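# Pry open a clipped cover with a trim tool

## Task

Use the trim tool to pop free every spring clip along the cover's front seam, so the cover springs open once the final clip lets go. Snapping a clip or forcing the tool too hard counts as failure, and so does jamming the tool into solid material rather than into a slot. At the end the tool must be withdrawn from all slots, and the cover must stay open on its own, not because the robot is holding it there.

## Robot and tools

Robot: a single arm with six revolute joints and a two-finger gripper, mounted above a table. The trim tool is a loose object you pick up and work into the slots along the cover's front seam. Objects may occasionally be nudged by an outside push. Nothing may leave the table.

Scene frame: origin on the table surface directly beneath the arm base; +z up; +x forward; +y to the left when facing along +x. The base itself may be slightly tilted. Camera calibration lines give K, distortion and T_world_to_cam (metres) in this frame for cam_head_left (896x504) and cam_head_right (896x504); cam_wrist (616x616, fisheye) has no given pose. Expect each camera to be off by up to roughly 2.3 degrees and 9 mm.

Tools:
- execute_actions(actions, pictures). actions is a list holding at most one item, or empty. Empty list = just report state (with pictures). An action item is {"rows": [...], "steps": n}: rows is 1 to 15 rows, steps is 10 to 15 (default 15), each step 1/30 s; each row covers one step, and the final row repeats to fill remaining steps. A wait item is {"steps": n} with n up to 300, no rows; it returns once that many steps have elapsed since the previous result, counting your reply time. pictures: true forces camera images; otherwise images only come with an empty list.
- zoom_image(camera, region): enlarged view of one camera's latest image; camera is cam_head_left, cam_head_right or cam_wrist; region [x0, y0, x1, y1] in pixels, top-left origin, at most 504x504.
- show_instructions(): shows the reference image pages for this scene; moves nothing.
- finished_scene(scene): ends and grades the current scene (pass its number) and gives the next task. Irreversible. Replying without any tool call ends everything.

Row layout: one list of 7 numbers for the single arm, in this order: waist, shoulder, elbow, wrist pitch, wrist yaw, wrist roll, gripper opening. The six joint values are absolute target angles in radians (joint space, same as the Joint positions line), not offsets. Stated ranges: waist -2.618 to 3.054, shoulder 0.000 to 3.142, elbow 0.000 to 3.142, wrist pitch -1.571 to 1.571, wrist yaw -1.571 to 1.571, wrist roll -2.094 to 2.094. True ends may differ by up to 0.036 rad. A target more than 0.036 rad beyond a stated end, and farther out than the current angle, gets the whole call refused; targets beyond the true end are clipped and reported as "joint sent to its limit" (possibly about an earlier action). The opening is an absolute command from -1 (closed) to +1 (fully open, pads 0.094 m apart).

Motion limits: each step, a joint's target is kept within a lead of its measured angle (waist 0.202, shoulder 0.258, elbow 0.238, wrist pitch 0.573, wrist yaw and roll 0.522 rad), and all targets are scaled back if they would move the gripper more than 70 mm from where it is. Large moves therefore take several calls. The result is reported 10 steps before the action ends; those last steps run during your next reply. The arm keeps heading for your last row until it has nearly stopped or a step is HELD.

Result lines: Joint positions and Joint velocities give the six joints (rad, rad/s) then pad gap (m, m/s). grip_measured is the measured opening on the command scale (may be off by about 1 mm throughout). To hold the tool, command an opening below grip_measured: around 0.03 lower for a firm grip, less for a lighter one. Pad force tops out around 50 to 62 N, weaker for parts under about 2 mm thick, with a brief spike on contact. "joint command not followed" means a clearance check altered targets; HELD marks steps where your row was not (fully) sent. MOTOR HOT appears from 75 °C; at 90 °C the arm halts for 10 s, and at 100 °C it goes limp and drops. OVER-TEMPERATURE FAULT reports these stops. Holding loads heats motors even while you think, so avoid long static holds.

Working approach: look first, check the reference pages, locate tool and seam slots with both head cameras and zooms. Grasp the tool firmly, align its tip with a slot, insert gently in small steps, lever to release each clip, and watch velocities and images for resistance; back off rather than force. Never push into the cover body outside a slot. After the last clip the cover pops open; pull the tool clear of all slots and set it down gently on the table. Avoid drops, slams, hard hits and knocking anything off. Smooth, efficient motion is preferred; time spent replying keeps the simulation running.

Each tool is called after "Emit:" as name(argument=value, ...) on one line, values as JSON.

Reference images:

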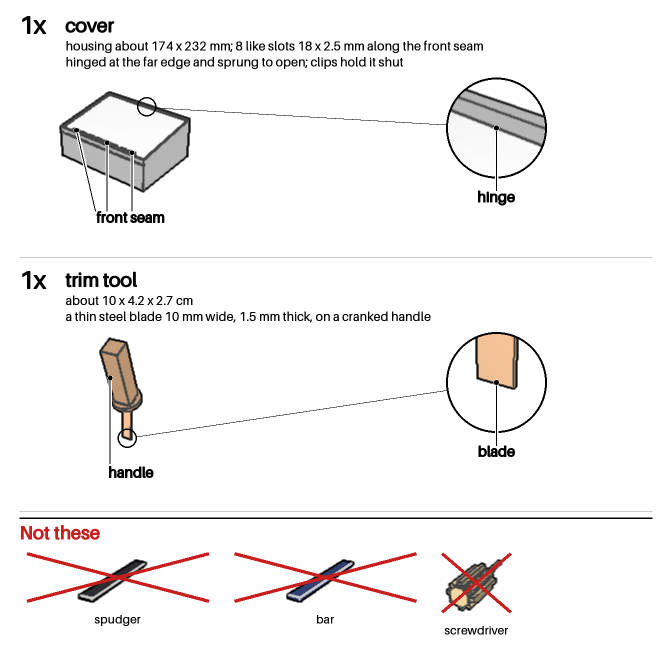

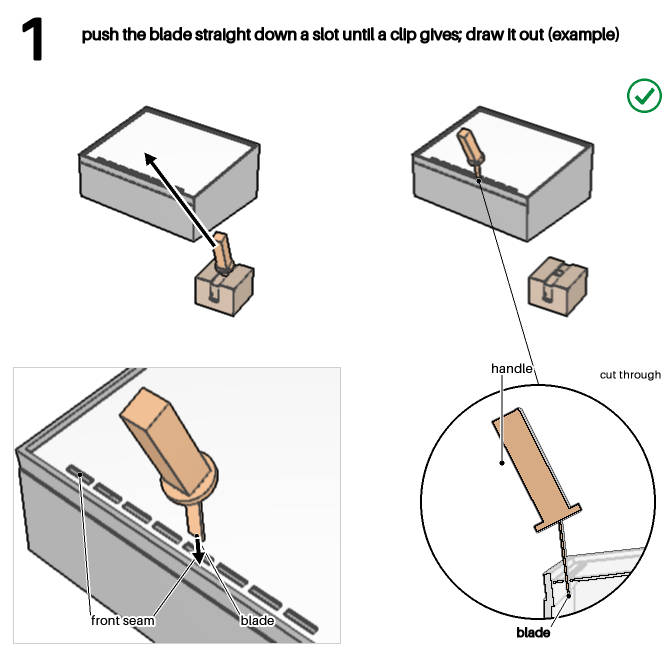

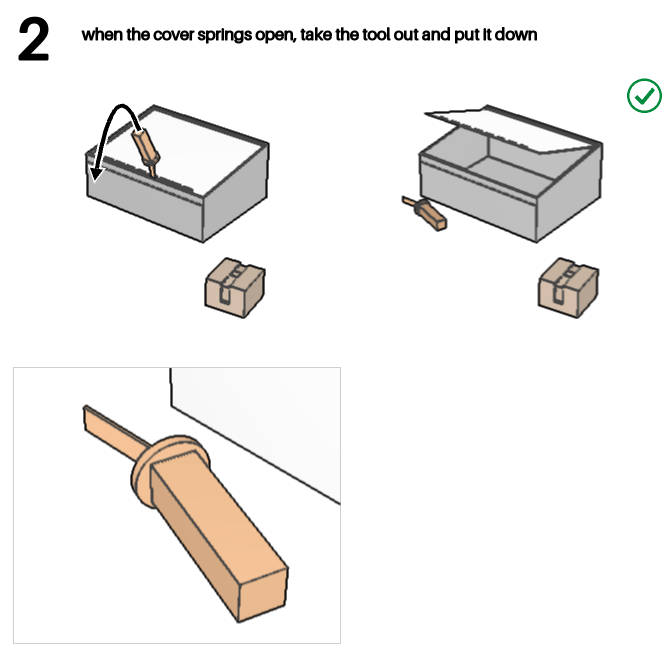

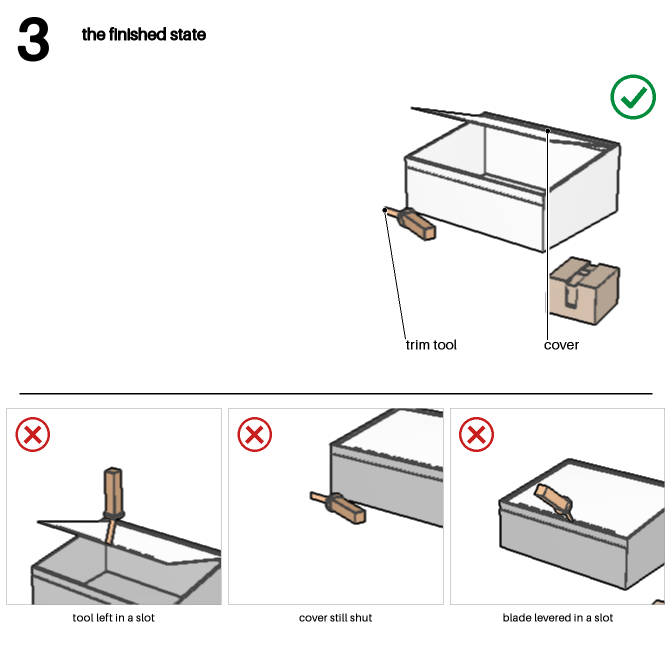

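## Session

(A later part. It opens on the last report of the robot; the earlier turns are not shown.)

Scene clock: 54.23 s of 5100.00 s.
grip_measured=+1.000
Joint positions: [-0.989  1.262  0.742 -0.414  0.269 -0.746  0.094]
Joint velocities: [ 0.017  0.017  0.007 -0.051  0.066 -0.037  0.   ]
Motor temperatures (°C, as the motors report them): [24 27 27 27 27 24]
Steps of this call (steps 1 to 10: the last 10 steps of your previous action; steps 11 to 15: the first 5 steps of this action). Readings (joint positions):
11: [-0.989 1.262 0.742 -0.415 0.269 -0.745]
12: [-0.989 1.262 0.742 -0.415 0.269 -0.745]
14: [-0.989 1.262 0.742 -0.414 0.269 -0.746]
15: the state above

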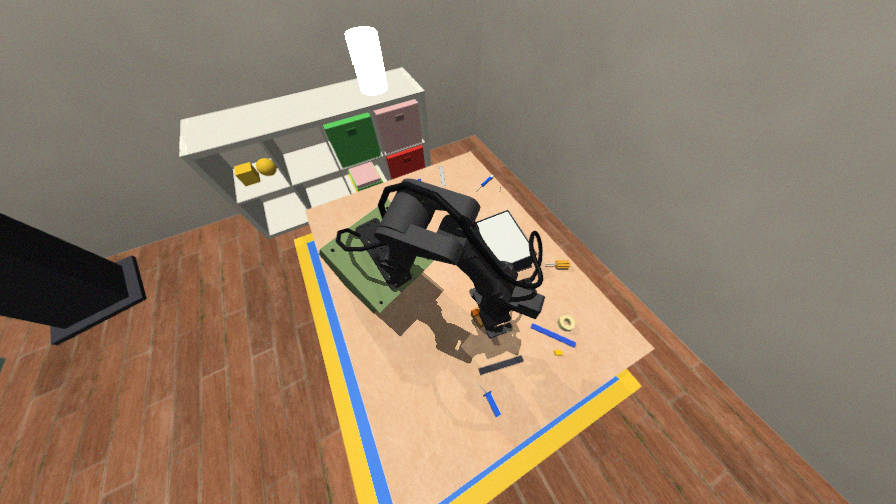

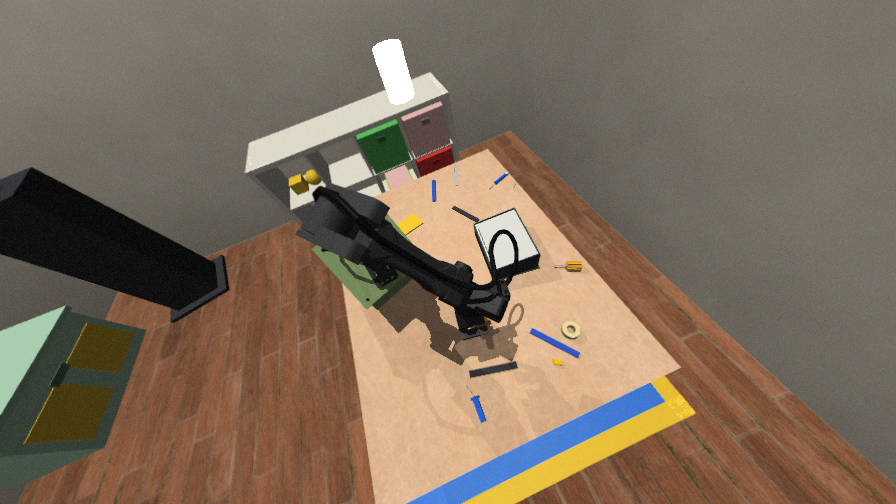

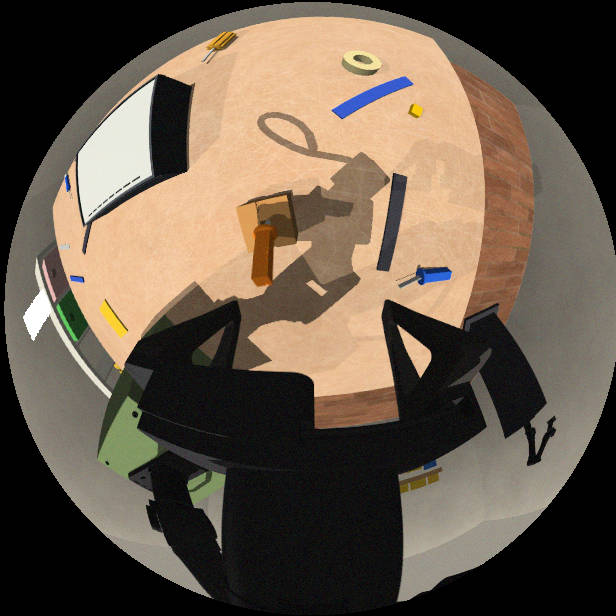

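Emit:
execute_actions(actions=[{"rows": [[-0.85, 1.295, 0.55, -0.235, 0.355, -0.845, 1.0]], "steps": 15}])

Emit:
execute_actions(actions=[{"rows": [[-0.85, 1.295, 0.55, -0.235, 0.355, -0.845, 1.0]], "steps": 15}], pictures=true)

Scene clock: 58.50 s of 5100.00 s.
grip_measured=+1.000
Joint positions: [-0.859  1.282  0.581 -0.292  0.317 -0.805  0.094]
Joint velocities: [ 0.232  0.212 -0.632  0.066  0.11  -0.198  0.   ]
Motor temperatures (°C, as the motors report them): [24 28 27 26 27 24]
Steps of this call (steps 1 to 10: the last 10 steps of your previous action; steps 11 to 15: the robot went on to your last target; steps 16 to 90: nothing new was sent; then 1.10 s passed at rest; steps 91 to 95: the first 5 steps of this action). Readings (joint positions):
91: [-0.971 1.262 0.716 -0.371 0.291 -0.760]
92: [-0.936 1.262 0.679 -0.324 0.308 -0.774]
94: [-0.873 1.275 0.607 -0.293 0.315 -0.797]
95: the state above

Scene clock: 59.00 s of 5100.00 s.
grip_measured=+1.000
Joint positions: [-0.855  1.291  0.554 -0.25   0.347 -0.834  0.094]
Joint velocities: [-0.012  0.002  0.002 -0.007 -0.066 -0.066  0.   ]
Motor temperatures (°C, as the motors report them): [24 28 27 26 27 24]
Steps of this call (steps 1 to 10: the last 10 steps of your previous action; steps 11 to 15: the first 5 steps of this action). Readings (joint positions):
11: [-0.855 1.291 0.554 -0.254 0.345 -0.833]
12: [-0.855 1.291 0.554 -0.253 0.346 -0.833]
14: [-0.855 1.291 0.554 -0.251 0.347 -0.834]
15: the state above

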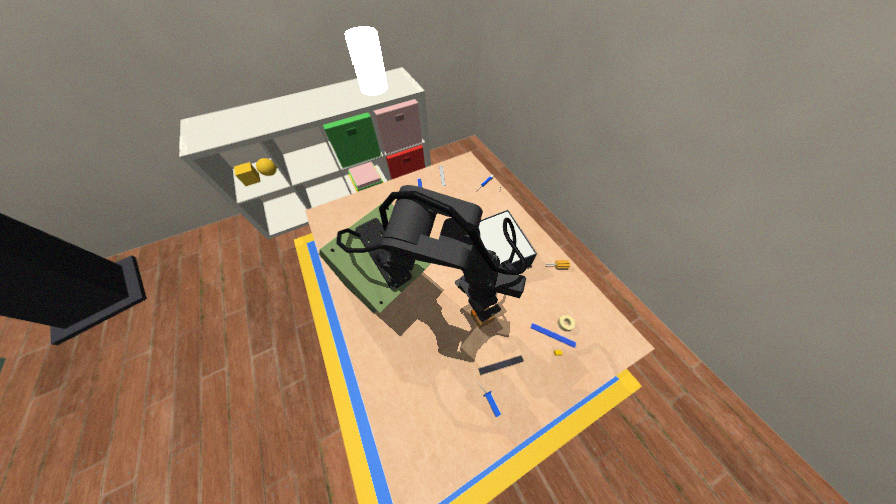

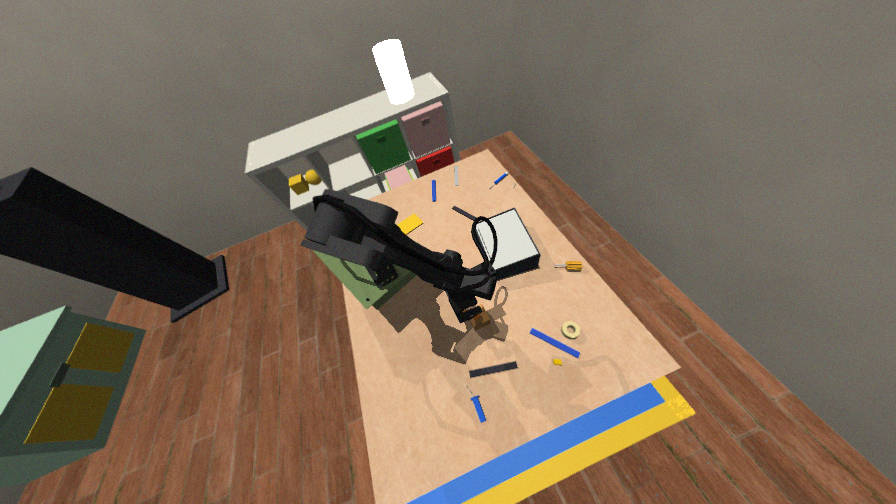

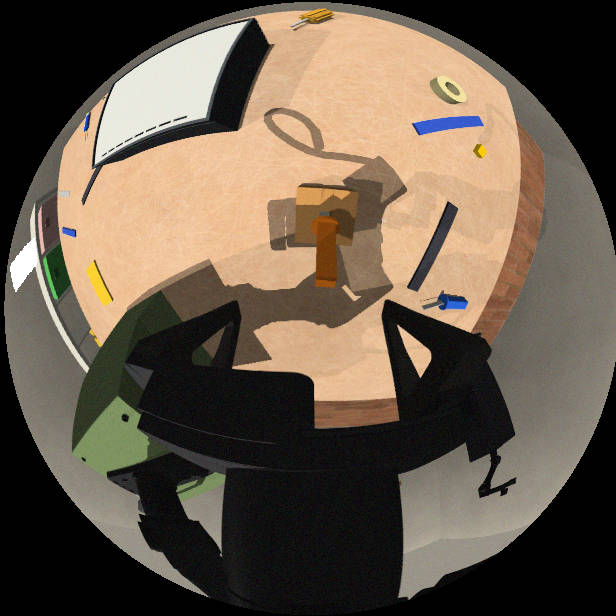

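Emit:
zoom_image(camera="cam_wrist", region=[220, 160, 400, 340])

Region (220, 160, 400, 340) of cam_wrist's 616x616 image, scaled by 2.800, with more detail than that image has.

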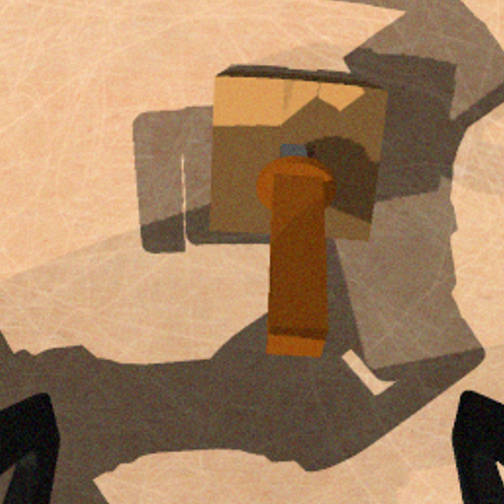

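Emit:
execute_actions(actions=[{"rows": [[-0.92, 1.40, 0.585, -0.15, 0.31, -0.89, 1.0],[-0.92, 1.40, 0.585, -0.15, 0.31, -0.89, 1.0],[-0.92, 1.40, 0.585, -0.15, 0.31, -0.89, 1.0],[-0.99, 1.51, 0.615, -0.04, 0.265, -0.95, 1.0]], "steps": 15}])

Emit:
execute_actions(actions=[{"rows": [[-0.99, 1.51, 0.615, -0.04, 0.265, -0.95, 1.0]], "steps": 15}], pictures=true)

Scene clock: 63.33 s of 5100.00 s.
grip_measured=+1.000
Joint positions: [-0.942  1.433  0.576 -0.154  0.314 -0.886  0.094]
Joint velocities: [-0.745  1.263  0.291  0.74  -0.212 -0.3    0.   ]
Motor temperatures (°C, as the motors report them): [24 28 27 26 27 24]
Steps of this call (steps 1 to 10: the last 10 steps of your previous action; steps 11 to 15: the robot went on to your last target; steps 16 to 90: nothing new was sent; then 1.17 s passed at rest; steps 91 to 95: the first 5 steps of this action). Readings (joint positions):
91: [-0.863 1.304 0.554 -0.236 0.342 -0.843]
92: [-0.880 1.330 0.559 -0.218 0.337 -0.851]
94: [-0.916 1.390 0.567 -0.181 0.323 -0.871]
95: the state above

Scene clock: 63.83 s of 5100.00 s.
grip_measured=+1.000
Joint positions: [-0.986  1.505  0.586 -0.055  0.281 -0.938  0.094]
Joint velocities: [ 0.012 -0.002 -0.007  0.007  0.022 -0.051  0.   ]
Motor temperatures (°C, as the motors report them): [24 28 27 26 27 24]
Steps of this call (steps 1 to 10: the last 10 steps of your previous action; steps 11 to 15: the first 5 steps of this action). Readings (joint positions):
11: [-0.986 1.505 0.586 -0.061 0.283 -0.935]
12: [-0.986 1.505 0.586 -0.059 0.282 -0.937]
14: [-0.986 1.505 0.586 -0.057 0.281 -0.938]
15: the state above

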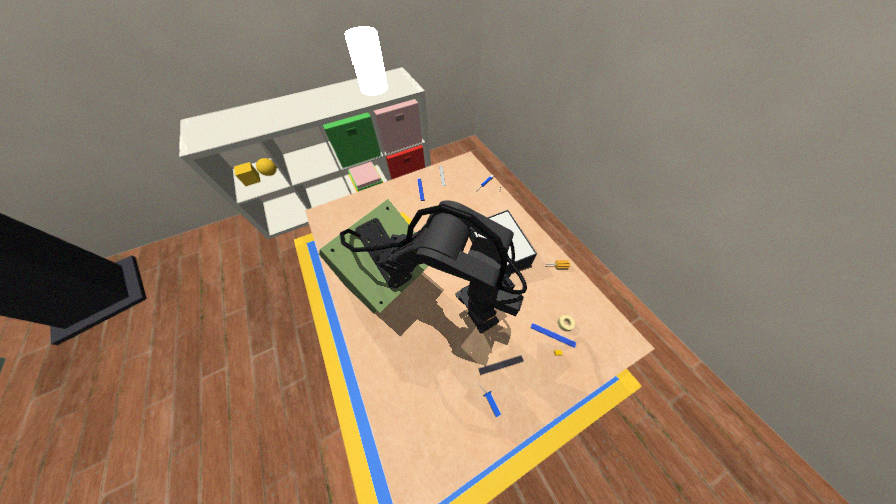

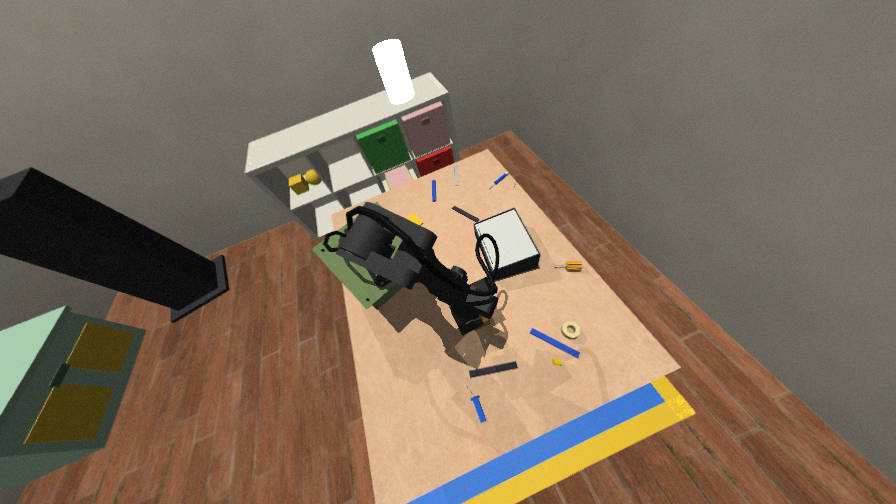

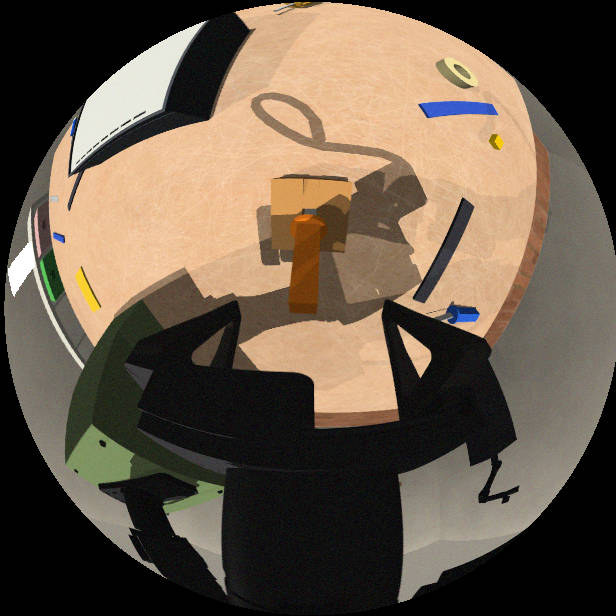

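Emit:
zoom_image(camera="cam_wrist", region=[220, 160, 400, 340])

Region (220, 160, 400, 340) of cam_wrist's 616x616 image, scaled by 2.800, with more detail than that image has.

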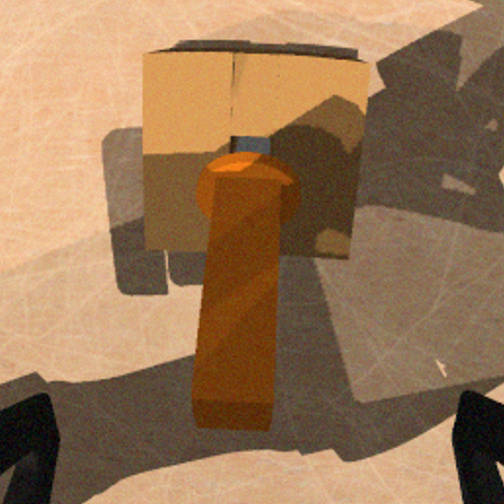

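Emit:
execute_actions(actions=[{"rows": [[-0.985, 1.56, 0.618, 0.01, 0.268, -0.91, 1.0],[-0.985, 1.56, 0.618, 0.01, 0.268, -0.91, 1.0],[-0.985, 1.56, 0.618, 0.01, 0.268, -0.91, 1.0],[-0.983, 1.613, 0.62, 0.057, 0.268, -0.88, 1.0]], "steps": 15}])

Emit:
execute_actions(actions=[{"rows": [[-0.983, 1.613, 0.62, 0.057, 0.268, -0.88, 1.0]], "steps": 15}], pictures=true)

Scene clock: 67.97 s of 5100.00 s.
grip_measured=+1.000
Joint positions: [-0.986  1.564  0.594 -0.001  0.279 -0.916  0.094]
Joint velocities: [ 0.007  0.574  0.071  0.33  -0.051  0.183  0.   ]
Motor temperatures (°C, as the motors report them): [24 28 27 26 27 24]
Steps of this call (steps 1 to 10: the last 10 steps of your previous action; steps 11 to 15: the robot went on to your last target; steps 16 to 90: nothing new was sent; then 0.97 s passed at rest; steps 91 to 95: the first 5 steps of this action). Readings (joint positions):
91: [-0.986 1.510 0.586 -0.046 0.279 -0.937]
92: [-0.986 1.520 0.588 -0.036 0.279 -0.934]
94: [-0.986 1.545 0.591 -0.015 0.279 -0.924]
95: the state above

Scene clock: 68.47 s of 5100.00 s.
grip_measured=+1.000
Joint positions: [-0.986  1.601  0.595  0.043  0.279 -0.89   0.094]
Joint velocities: [-0.032 -0.002 -0.007 -0.007 -0.022 -0.007  0.   ]
Motor temperatures (°C, as the motors report them): [24 28 26 26 27 24]
Steps of this call (steps 1 to 10: the last 10 steps of your previous action; steps 11 to 15: the first 5 steps of this action). Readings (joint positions):
11: [-0.986 1.601 0.595 0.040 0.279 -0.892]
12: [-0.986 1.601 0.595 0.041 0.279 -0.891]
14: [-0.986 1.601 0.595 0.043 0.279 -0.890]
15: the state above

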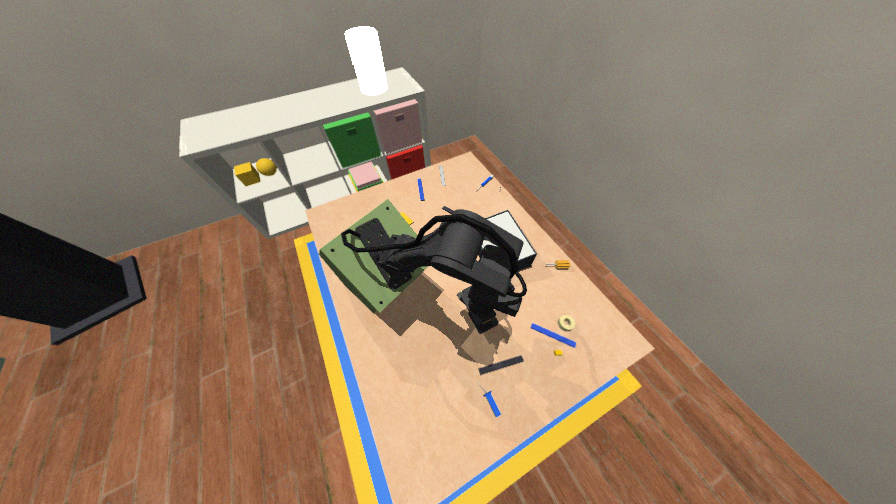

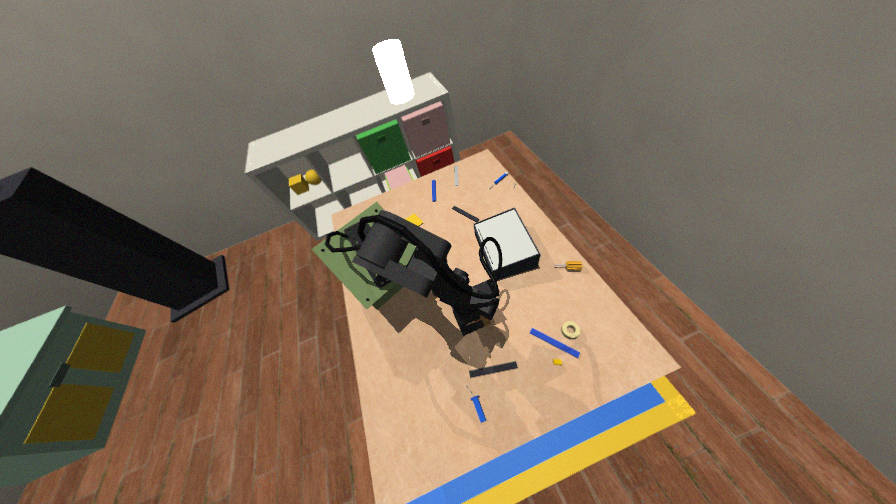

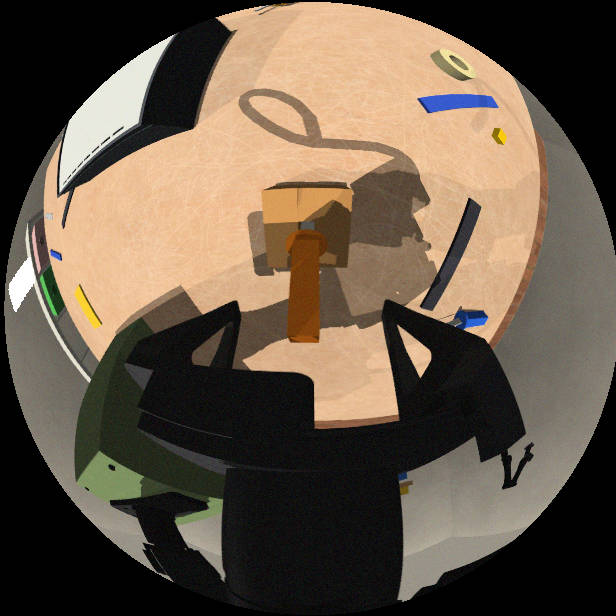

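Emit:
execute_actions(actions=[{"rows": [[-0.995, 1.67, 0.62, 0.115, 0.268, -0.88, 1.0],[-0.995, 1.67, 0.62, 0.115, 0.268, -0.88, 1.0],[-0.995, 1.67, 0.62, 0.115, 0.268, -0.88, 1.0],[-1.0, 1.73, 0.62, 0.172, 0.268, -0.88, 1.0]], "steps": 15}])

Emit:
execute_actions(actions=[{"rows": [[-1.0, 1.73, 0.62, 0.172, 0.268, -0.88, 1.0]], "steps": 15}], pictures=true)

Scene clock: 70.57 s of 5100.00 s.
grip_measured=+1.000
Joint positions: [-0.986  1.676  0.597  0.11   0.279 -0.889  0.094]
Joint velocities: [-0.002  0.632  0.007  0.505 -0.022 -0.066  0.   ]
Motor temperatures (°C, as the motors report them): [24 28 26 26 27 24]
Steps of this call (steps 1 to 10: the last 10 steps of your previous action; steps 11 to 15: the robot went on to your last target; steps 16 to 58: nothing new was sent; steps 59 to 63: the first 5 steps of this action). Readings (joint positions):
59: [-0.986 1.608 0.595 0.053 0.279 -0.889]
60: [-0.986 1.621 0.597 0.067 0.279 -0.889]
62: [-0.986 1.653 0.597 0.091 0.279 -0.889]
63: the state above

Scene clock: 71.07 s of 5100.00 s.
grip_measured=+1.000
Joint positions: [-0.986  1.72   0.597  0.157  0.279 -0.889  0.094]
Joint velocities: [ 0.002 -0.027  0.007 -0.007  0.007  0.051  0.   ]
Motor temperatures (°C, as the motors report them): [24 28 26 26 27 24]
Steps of this call (steps 1 to 10: the last 10 steps of your previous action; steps 11 to 15: the first 5 steps of this action). Readings (joint positions):
11: [-0.986 1.720 0.597 0.154 0.279 -0.889]
12: [-0.986 1.720 0.597 0.155 0.279 -0.889]
14: [-0.986 1.720 0.597 0.157 0.279 -0.889]
15: the state above

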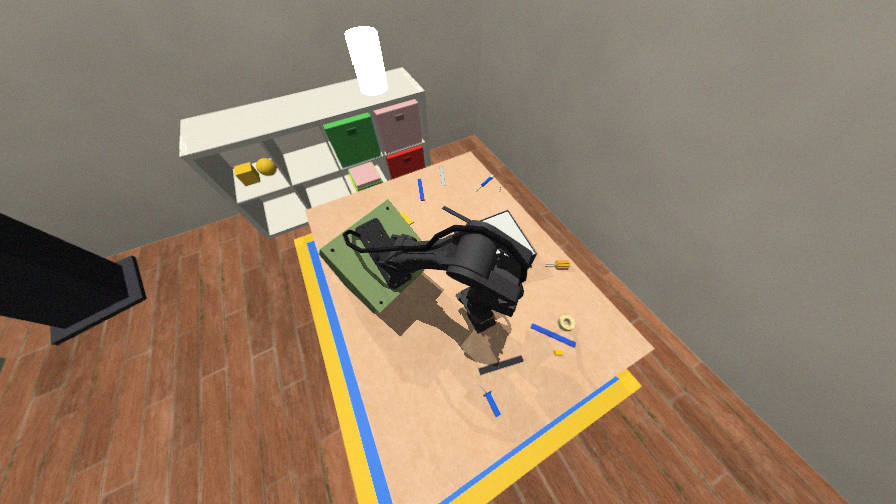

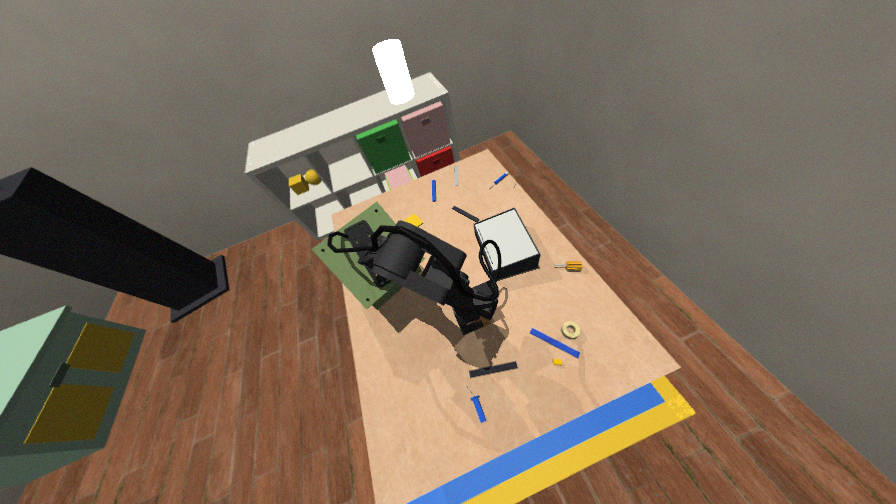

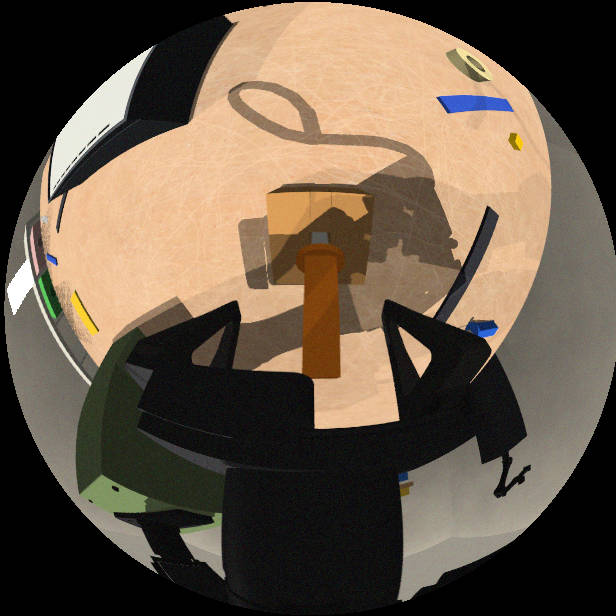

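Emit:
execute_actions(actions=[])

Scene clock: 72.80 s of 5100.00 s.
grip_measured=+1.000
Joint positions: [-0.986  1.72   0.597  0.159  0.279 -0.889  0.094]
Joint velocities: [ 0.002 -0.007 -0.007 -0.022 -0.051  0.007  0.   ]
Motor temperatures (°C, as the motors report them): [24 28 26 26 27 24]
Kept back: nothing.
Steps of this call (steps 1 to 10: the last 10 steps of your previous action; steps 11 to 15: the robot went on to your last target; steps 16 to 52: nothing new was sent). Readings (joint positions):
1: [-0.986 1.720 0.597 0.158 0.279 -0.889]
2: [-0.986 1.720 0.597 0.158 0.279 -0.889]
4: [-0.986 1.720 0.597 0.159 0.279 -0.889]
8: [-0.986 1.720 0.597 0.159 0.279 -0.889]
52: the state above
The arm was judged still, so your last target was given up. Only a new action makes it travel on or press farther. Fingers that are still opening or closing keep moving.

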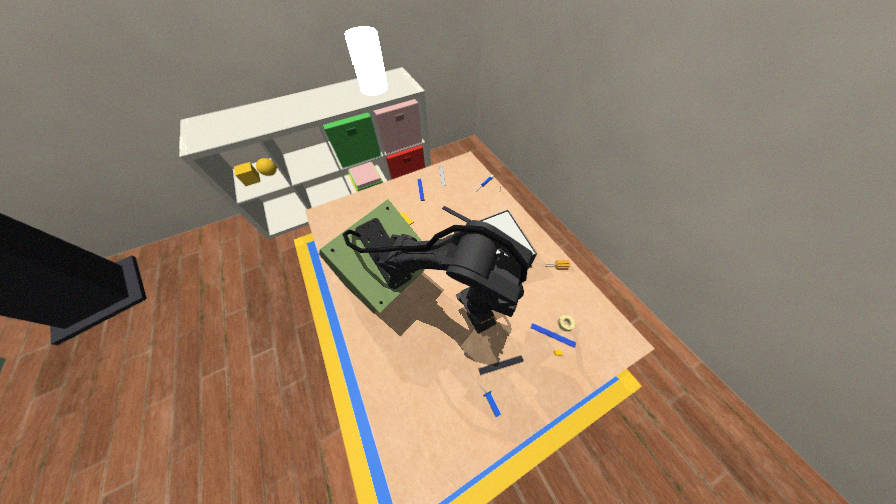

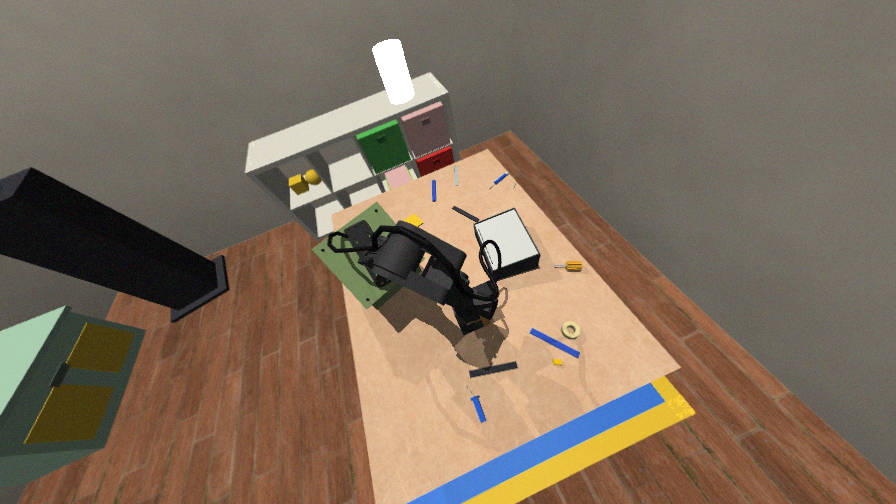

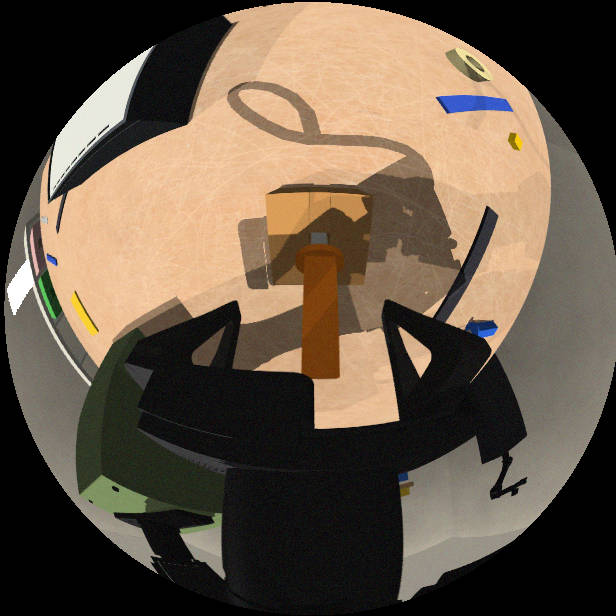

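Emit:
execute_actions(actions=[{"rows": [[-1.012, 1.73, 0.62, 0.172, 0.268, -0.88, 0.2]], "steps": 15}], pictures=true)

Scene clock: 73.60 s of 5100.00 s.
grip_measured=+0.208
Joint positions: [-1.002  1.72   0.597  0.16   0.278 -0.889  0.057]
Joint velocities: [-0.061 -0.007 -0.002 -0.007  0.022 -0.095 -0.012]
Motor temperatures (°C, as the motors report them): [24 28 26 26 27 24]
Steps of this call (steps 1 to 19: nothing new was sent; steps 20 to 24: the first 5 steps of this action). Readings (joint positions):
20: [-0.988 1.720 0.597 0.159 0.278 -0.889]
21: [-0.991 1.720 0.597 0.160 0.278 -0.889]
23: [-1.000 1.720 0.597 0.160 0.278 -0.889]
24: the state above

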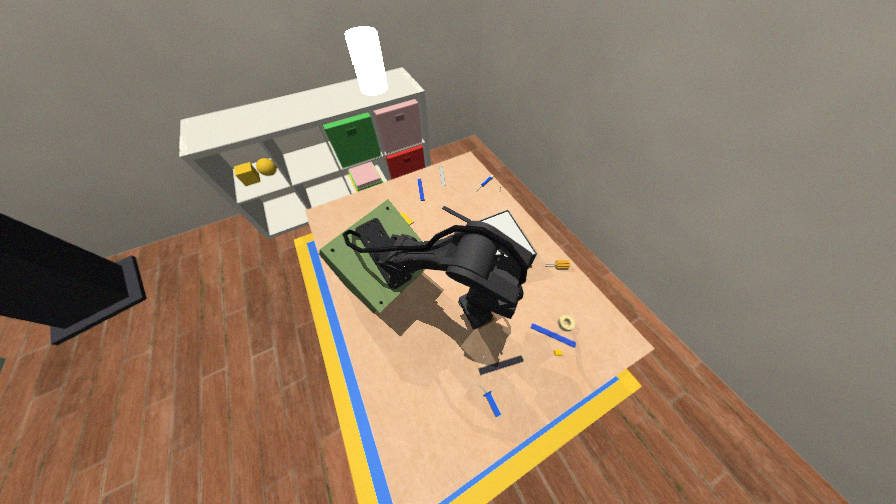

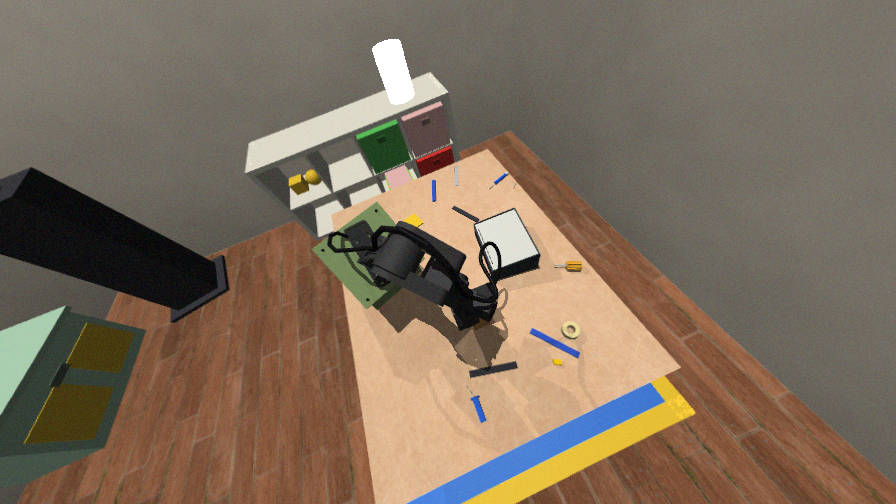

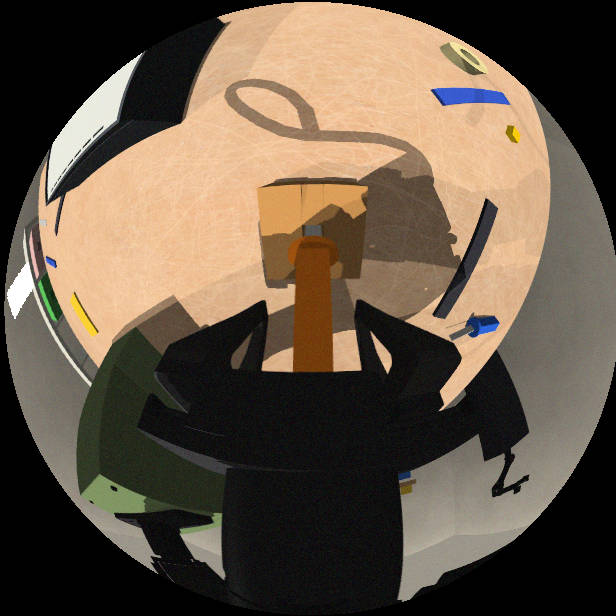

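Emit:
execute_actions(actions=[{"rows": [[-1.012, 1.73, 0.62, 0.172, 0.268, -0.88, -0.3],[-1.012, 1.73, 0.62, 0.172, 0.268, -0.88, -0.4],[-1.012, 1.73, 0.62, 0.172, 0.268, -0.88, -0.45],[-1.012, 1.73, 0.62, 0.172, 0.268, -0.88, -0.5],[-1.012, 1.73, 0.62, 0.172, 0.268, -0.88, -0.55],[-1.012, 1.73, 0.62, 0.172, 0.268, -0.88, -0.6],[-1.012, 1.73, 0.62, 0.172, 0.268, -0.88, -0.65]], "steps": 15}])

Emit:
execute_actions(actions=[])

Scene clock: 74.40 s of 5100.00 s.
grip_measured=-0.525
Joint positions: [-1.003  1.72   0.597  0.16   0.278 -0.889  0.022]
Joint velocities: [-0.017 -0.002  0.017  0.007  0.022  0.051 -0.048]
Motor temperatures (°C, as the motors report them): [24 28 26 26 27 24]
Steps of this call (steps 1 to 10: the last 10 steps of your previous action; steps 11 to 15: the robot went on to your last target; steps 16 to 19: nothing new was sent; steps 20 to 24: the first 5 steps of this action). Readings (joint positions):
20: [-1.003 1.720 0.597 0.160 0.278 -0.889]
21: [-1.003 1.720 0.597 0.160 0.278 -0.889]
23: [-1.003 1.720 0.597 0.160 0.278 -0.889]
24: the state above

Scene clock: 74.73 s of 5100.00 s.
grip_measured=-0.648
Joint positions: [-1.003  1.72   0.597  0.16   0.278 -0.889  0.017]
Joint velocities: [ 0.007 -0.012 -0.002 -0.007  0.007  0.022 -0.001]
Motor temperatures (°C, as the motors report them): [24 28 26 26 27 24]
Kept back: nothing.
Steps of this call (steps 1 to 10: the last 10 steps of your previous action). Readings (joint positions):
1: [-1.003 1.720 0.597 0.160 0.278 -0.889]
2: [-1.003 1.720 0.597 0.160 0.278 -0.889]
4: [-1.003 1.720 0.597 0.160 0.278 -0.889]
8: [-1.003 1.720 0.597 0.160 0.278 -0.889]
10: the state above

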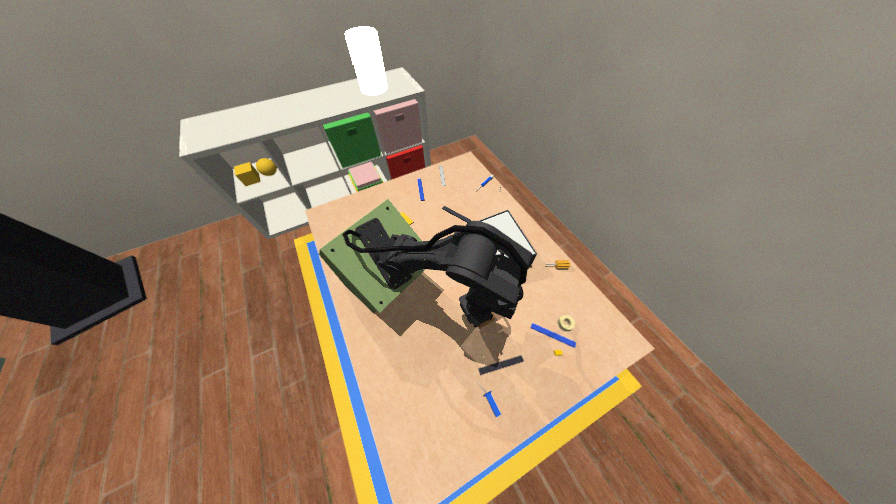

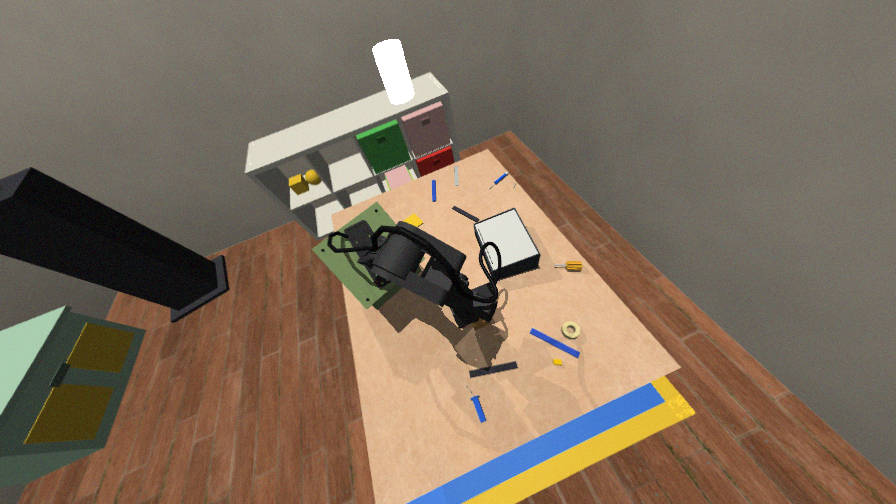

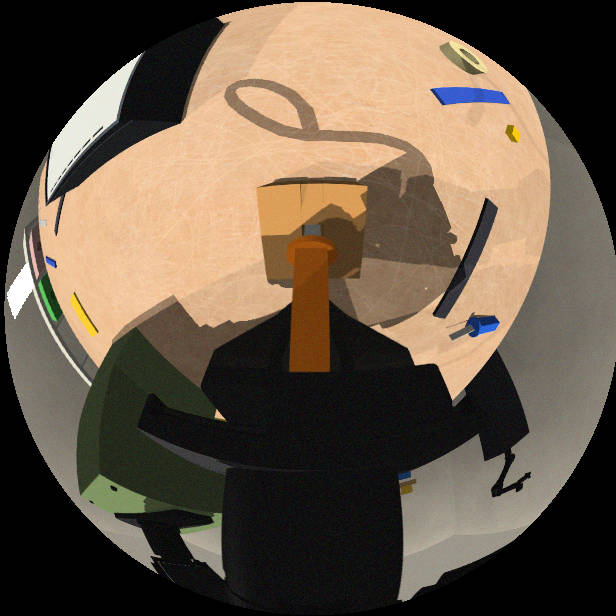

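Emit:
execute_actions(actions=[{"rows": [[-1.012, 1.73, 0.62, 0.172, 0.268, -0.88, -0.68],[-1.012, 1.73, 0.62, 0.172, 0.268, -0.88, -0.71],[-1.012, 1.73, 0.62, 0.172, 0.268, -0.88, -0.74]], "steps": 15}])

Emit:
execute_actions(actions=[{"steps": 10}])

Scene clock: 75.20 s of 5100.00 s.
grip_measured=-0.707
Joint positions: [-1.003  1.72   0.597  0.16   0.278 -0.889  0.014]
Joint velocities: [-0.017  0.012 -0.002  0.007  0.007 -0.022 -0.001]
Motor temperatures (°C, as the motors report them): [24 28 26 26 27 24]
Steps of this call (steps 1 to 9: the robot went on to your last target; steps 10 to 14: the first 5 steps of this action). Readings (joint positions):
10: [-1.003 1.720 0.597 0.160 0.278 -0.889]
11: [-1.003 1.720 0.597 0.160 0.278 -0.889]
13: [-1.003 1.720 0.597 0.160 0.278 -0.889]
14: the state above

Scene clock: 75.53 s of 5100.00 s.
grip_measured=-0.707
Joint positions: [-1.003  1.72   0.597  0.16   0.278 -0.889  0.014]
Joint velocities: [-0.002 -0.002  0.007 -0.051  0.022  0.037  0.   ]
Motor temperatures (°C, as the motors report them): [24 28 26 26 27 24]
Kept back: nothing.
Steps of this call (steps 1 to 10: the last 10 steps of your previous action). Readings (joint positions):
1: [-1.003 1.720 0.597 0.160 0.278 -0.889]
2: [-1.003 1.720 0.597 0.160 0.278 -0.889]
4: [-1.003 1.720 0.597 0.160 0.278 -0.889]
8: [-1.003 1.720 0.597 0.160 0.278 -0.889]
10: the state above

Emit:
execute_actions(actions=[{"rows": [[-1.001,1.708,0.617,0.151,0.279,-0.887,-0.745],[-0.999,1.696,0.614,0.141,0.280,-0.885,-0.745],[-0.997,1.684,0.611,0.132,0.281,-0.883,-0.745],[-0.995,1.672,0.607,0.123,0.283,-0.882,-0.745],[-0.993,1.660,0.604,0.113,0.284,-0.880,-0.745],[-0.991,1.648,0.601,0.104,0.285,-0.878,-0.745],[-0.989,1.636,0.598,0.095,0.286,-0.876,-0.745],[-0.986,1.624,0.595,0.085,0.287,-0.875,-0.745],[-0.984,1.612,0.592,0.076,0.288,-0.873,-0.745],[-0.982,1.600,0.589,0.067,0.289,-0.871,-0.745],[-0.980,1.588,0.586,0.057,0.290,-0.869,-0.745],[-0.978,1.576,0.582,0.048,0.292,-0.867,-0.745],[-0.976,1.564,0.579,0.039,0.293,-0.866,-0.745],[-0.974,1.552,0.576,0.029,0.294,-0.864,-0.745],[-0.972,1.540,0.573,0.020,0.295,-0.862,-0.745]], "steps": 15}])

Emit:
execute_actions(actions=[{"steps": 15}], pictures=true)

Scene clock: 77.90 s of 5100.00 s.
grip_measured=-0.707
Joint positions: [-1.003  1.699  0.597  0.144  0.278 -0.889  0.014]
Joint velocities: [-0.002 -0.305 -0.012 -0.227  0.007  0.007 -0.   ]
Motor temperatures (°C, as the motors report them): [24 28 26 26 27 24]
Steps of this call (steps 1 to 15: the robot went on to your last target; steps 16 to 66: nothing new was sent; steps 67 to 71: the first 5 steps of this action). Readings (joint positions):
67: [-1.003 1.720 0.597 0.160 0.278 -0.889]
68: [-1.003 1.719 0.597 0.160 0.278 -0.889]
70: [-1.003 1.709 0.597 0.151 0.278 -0.889]
71: the state above

Scene clock: 78.40 s of 5100.00 s.
grip_measured=-0.707
Joint positions: [-0.986  1.551  0.597  0.053  0.287 -0.874  0.014]
Joint velocities: [-0.007 -0.012  0.002 -0.081 -0.051  0.051 -0.001]
Motor temperatures (°C, as the motors report them): [24 28 26 26 27 24]
Kept back: nothing.
Steps of this call (steps 1 to 10: the last 10 steps of your previous action; steps 11 to 15: the robot went on to your last target). Readings (joint positions):
1: [-1.003 1.688 0.597 0.138 0.278 -0.889]
2: [-1.003 1.675 0.597 0.131 0.278 -0.888]
4: [-1.003 1.648 0.597 0.118 0.279 -0.887]
8: [-0.994 1.598 0.597 0.088 0.283 -0.882]
15: the state above

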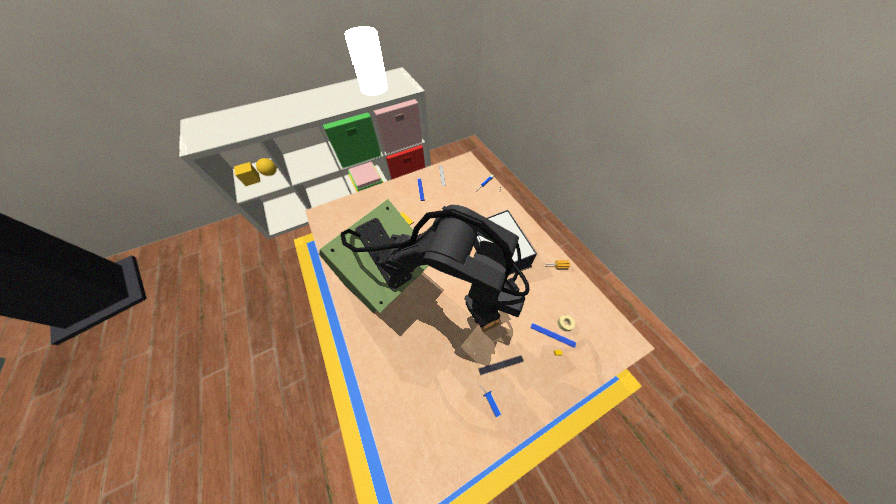

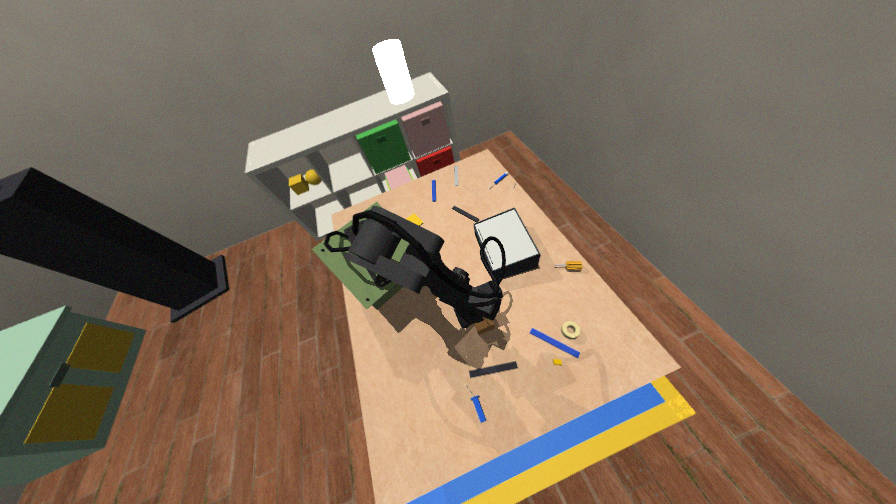

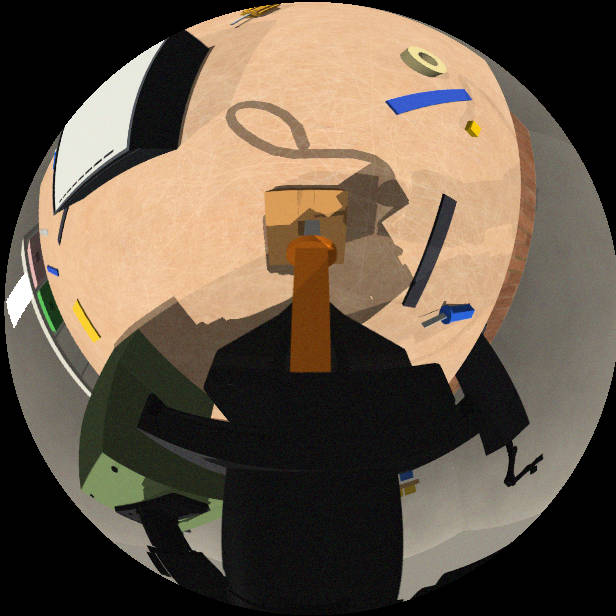

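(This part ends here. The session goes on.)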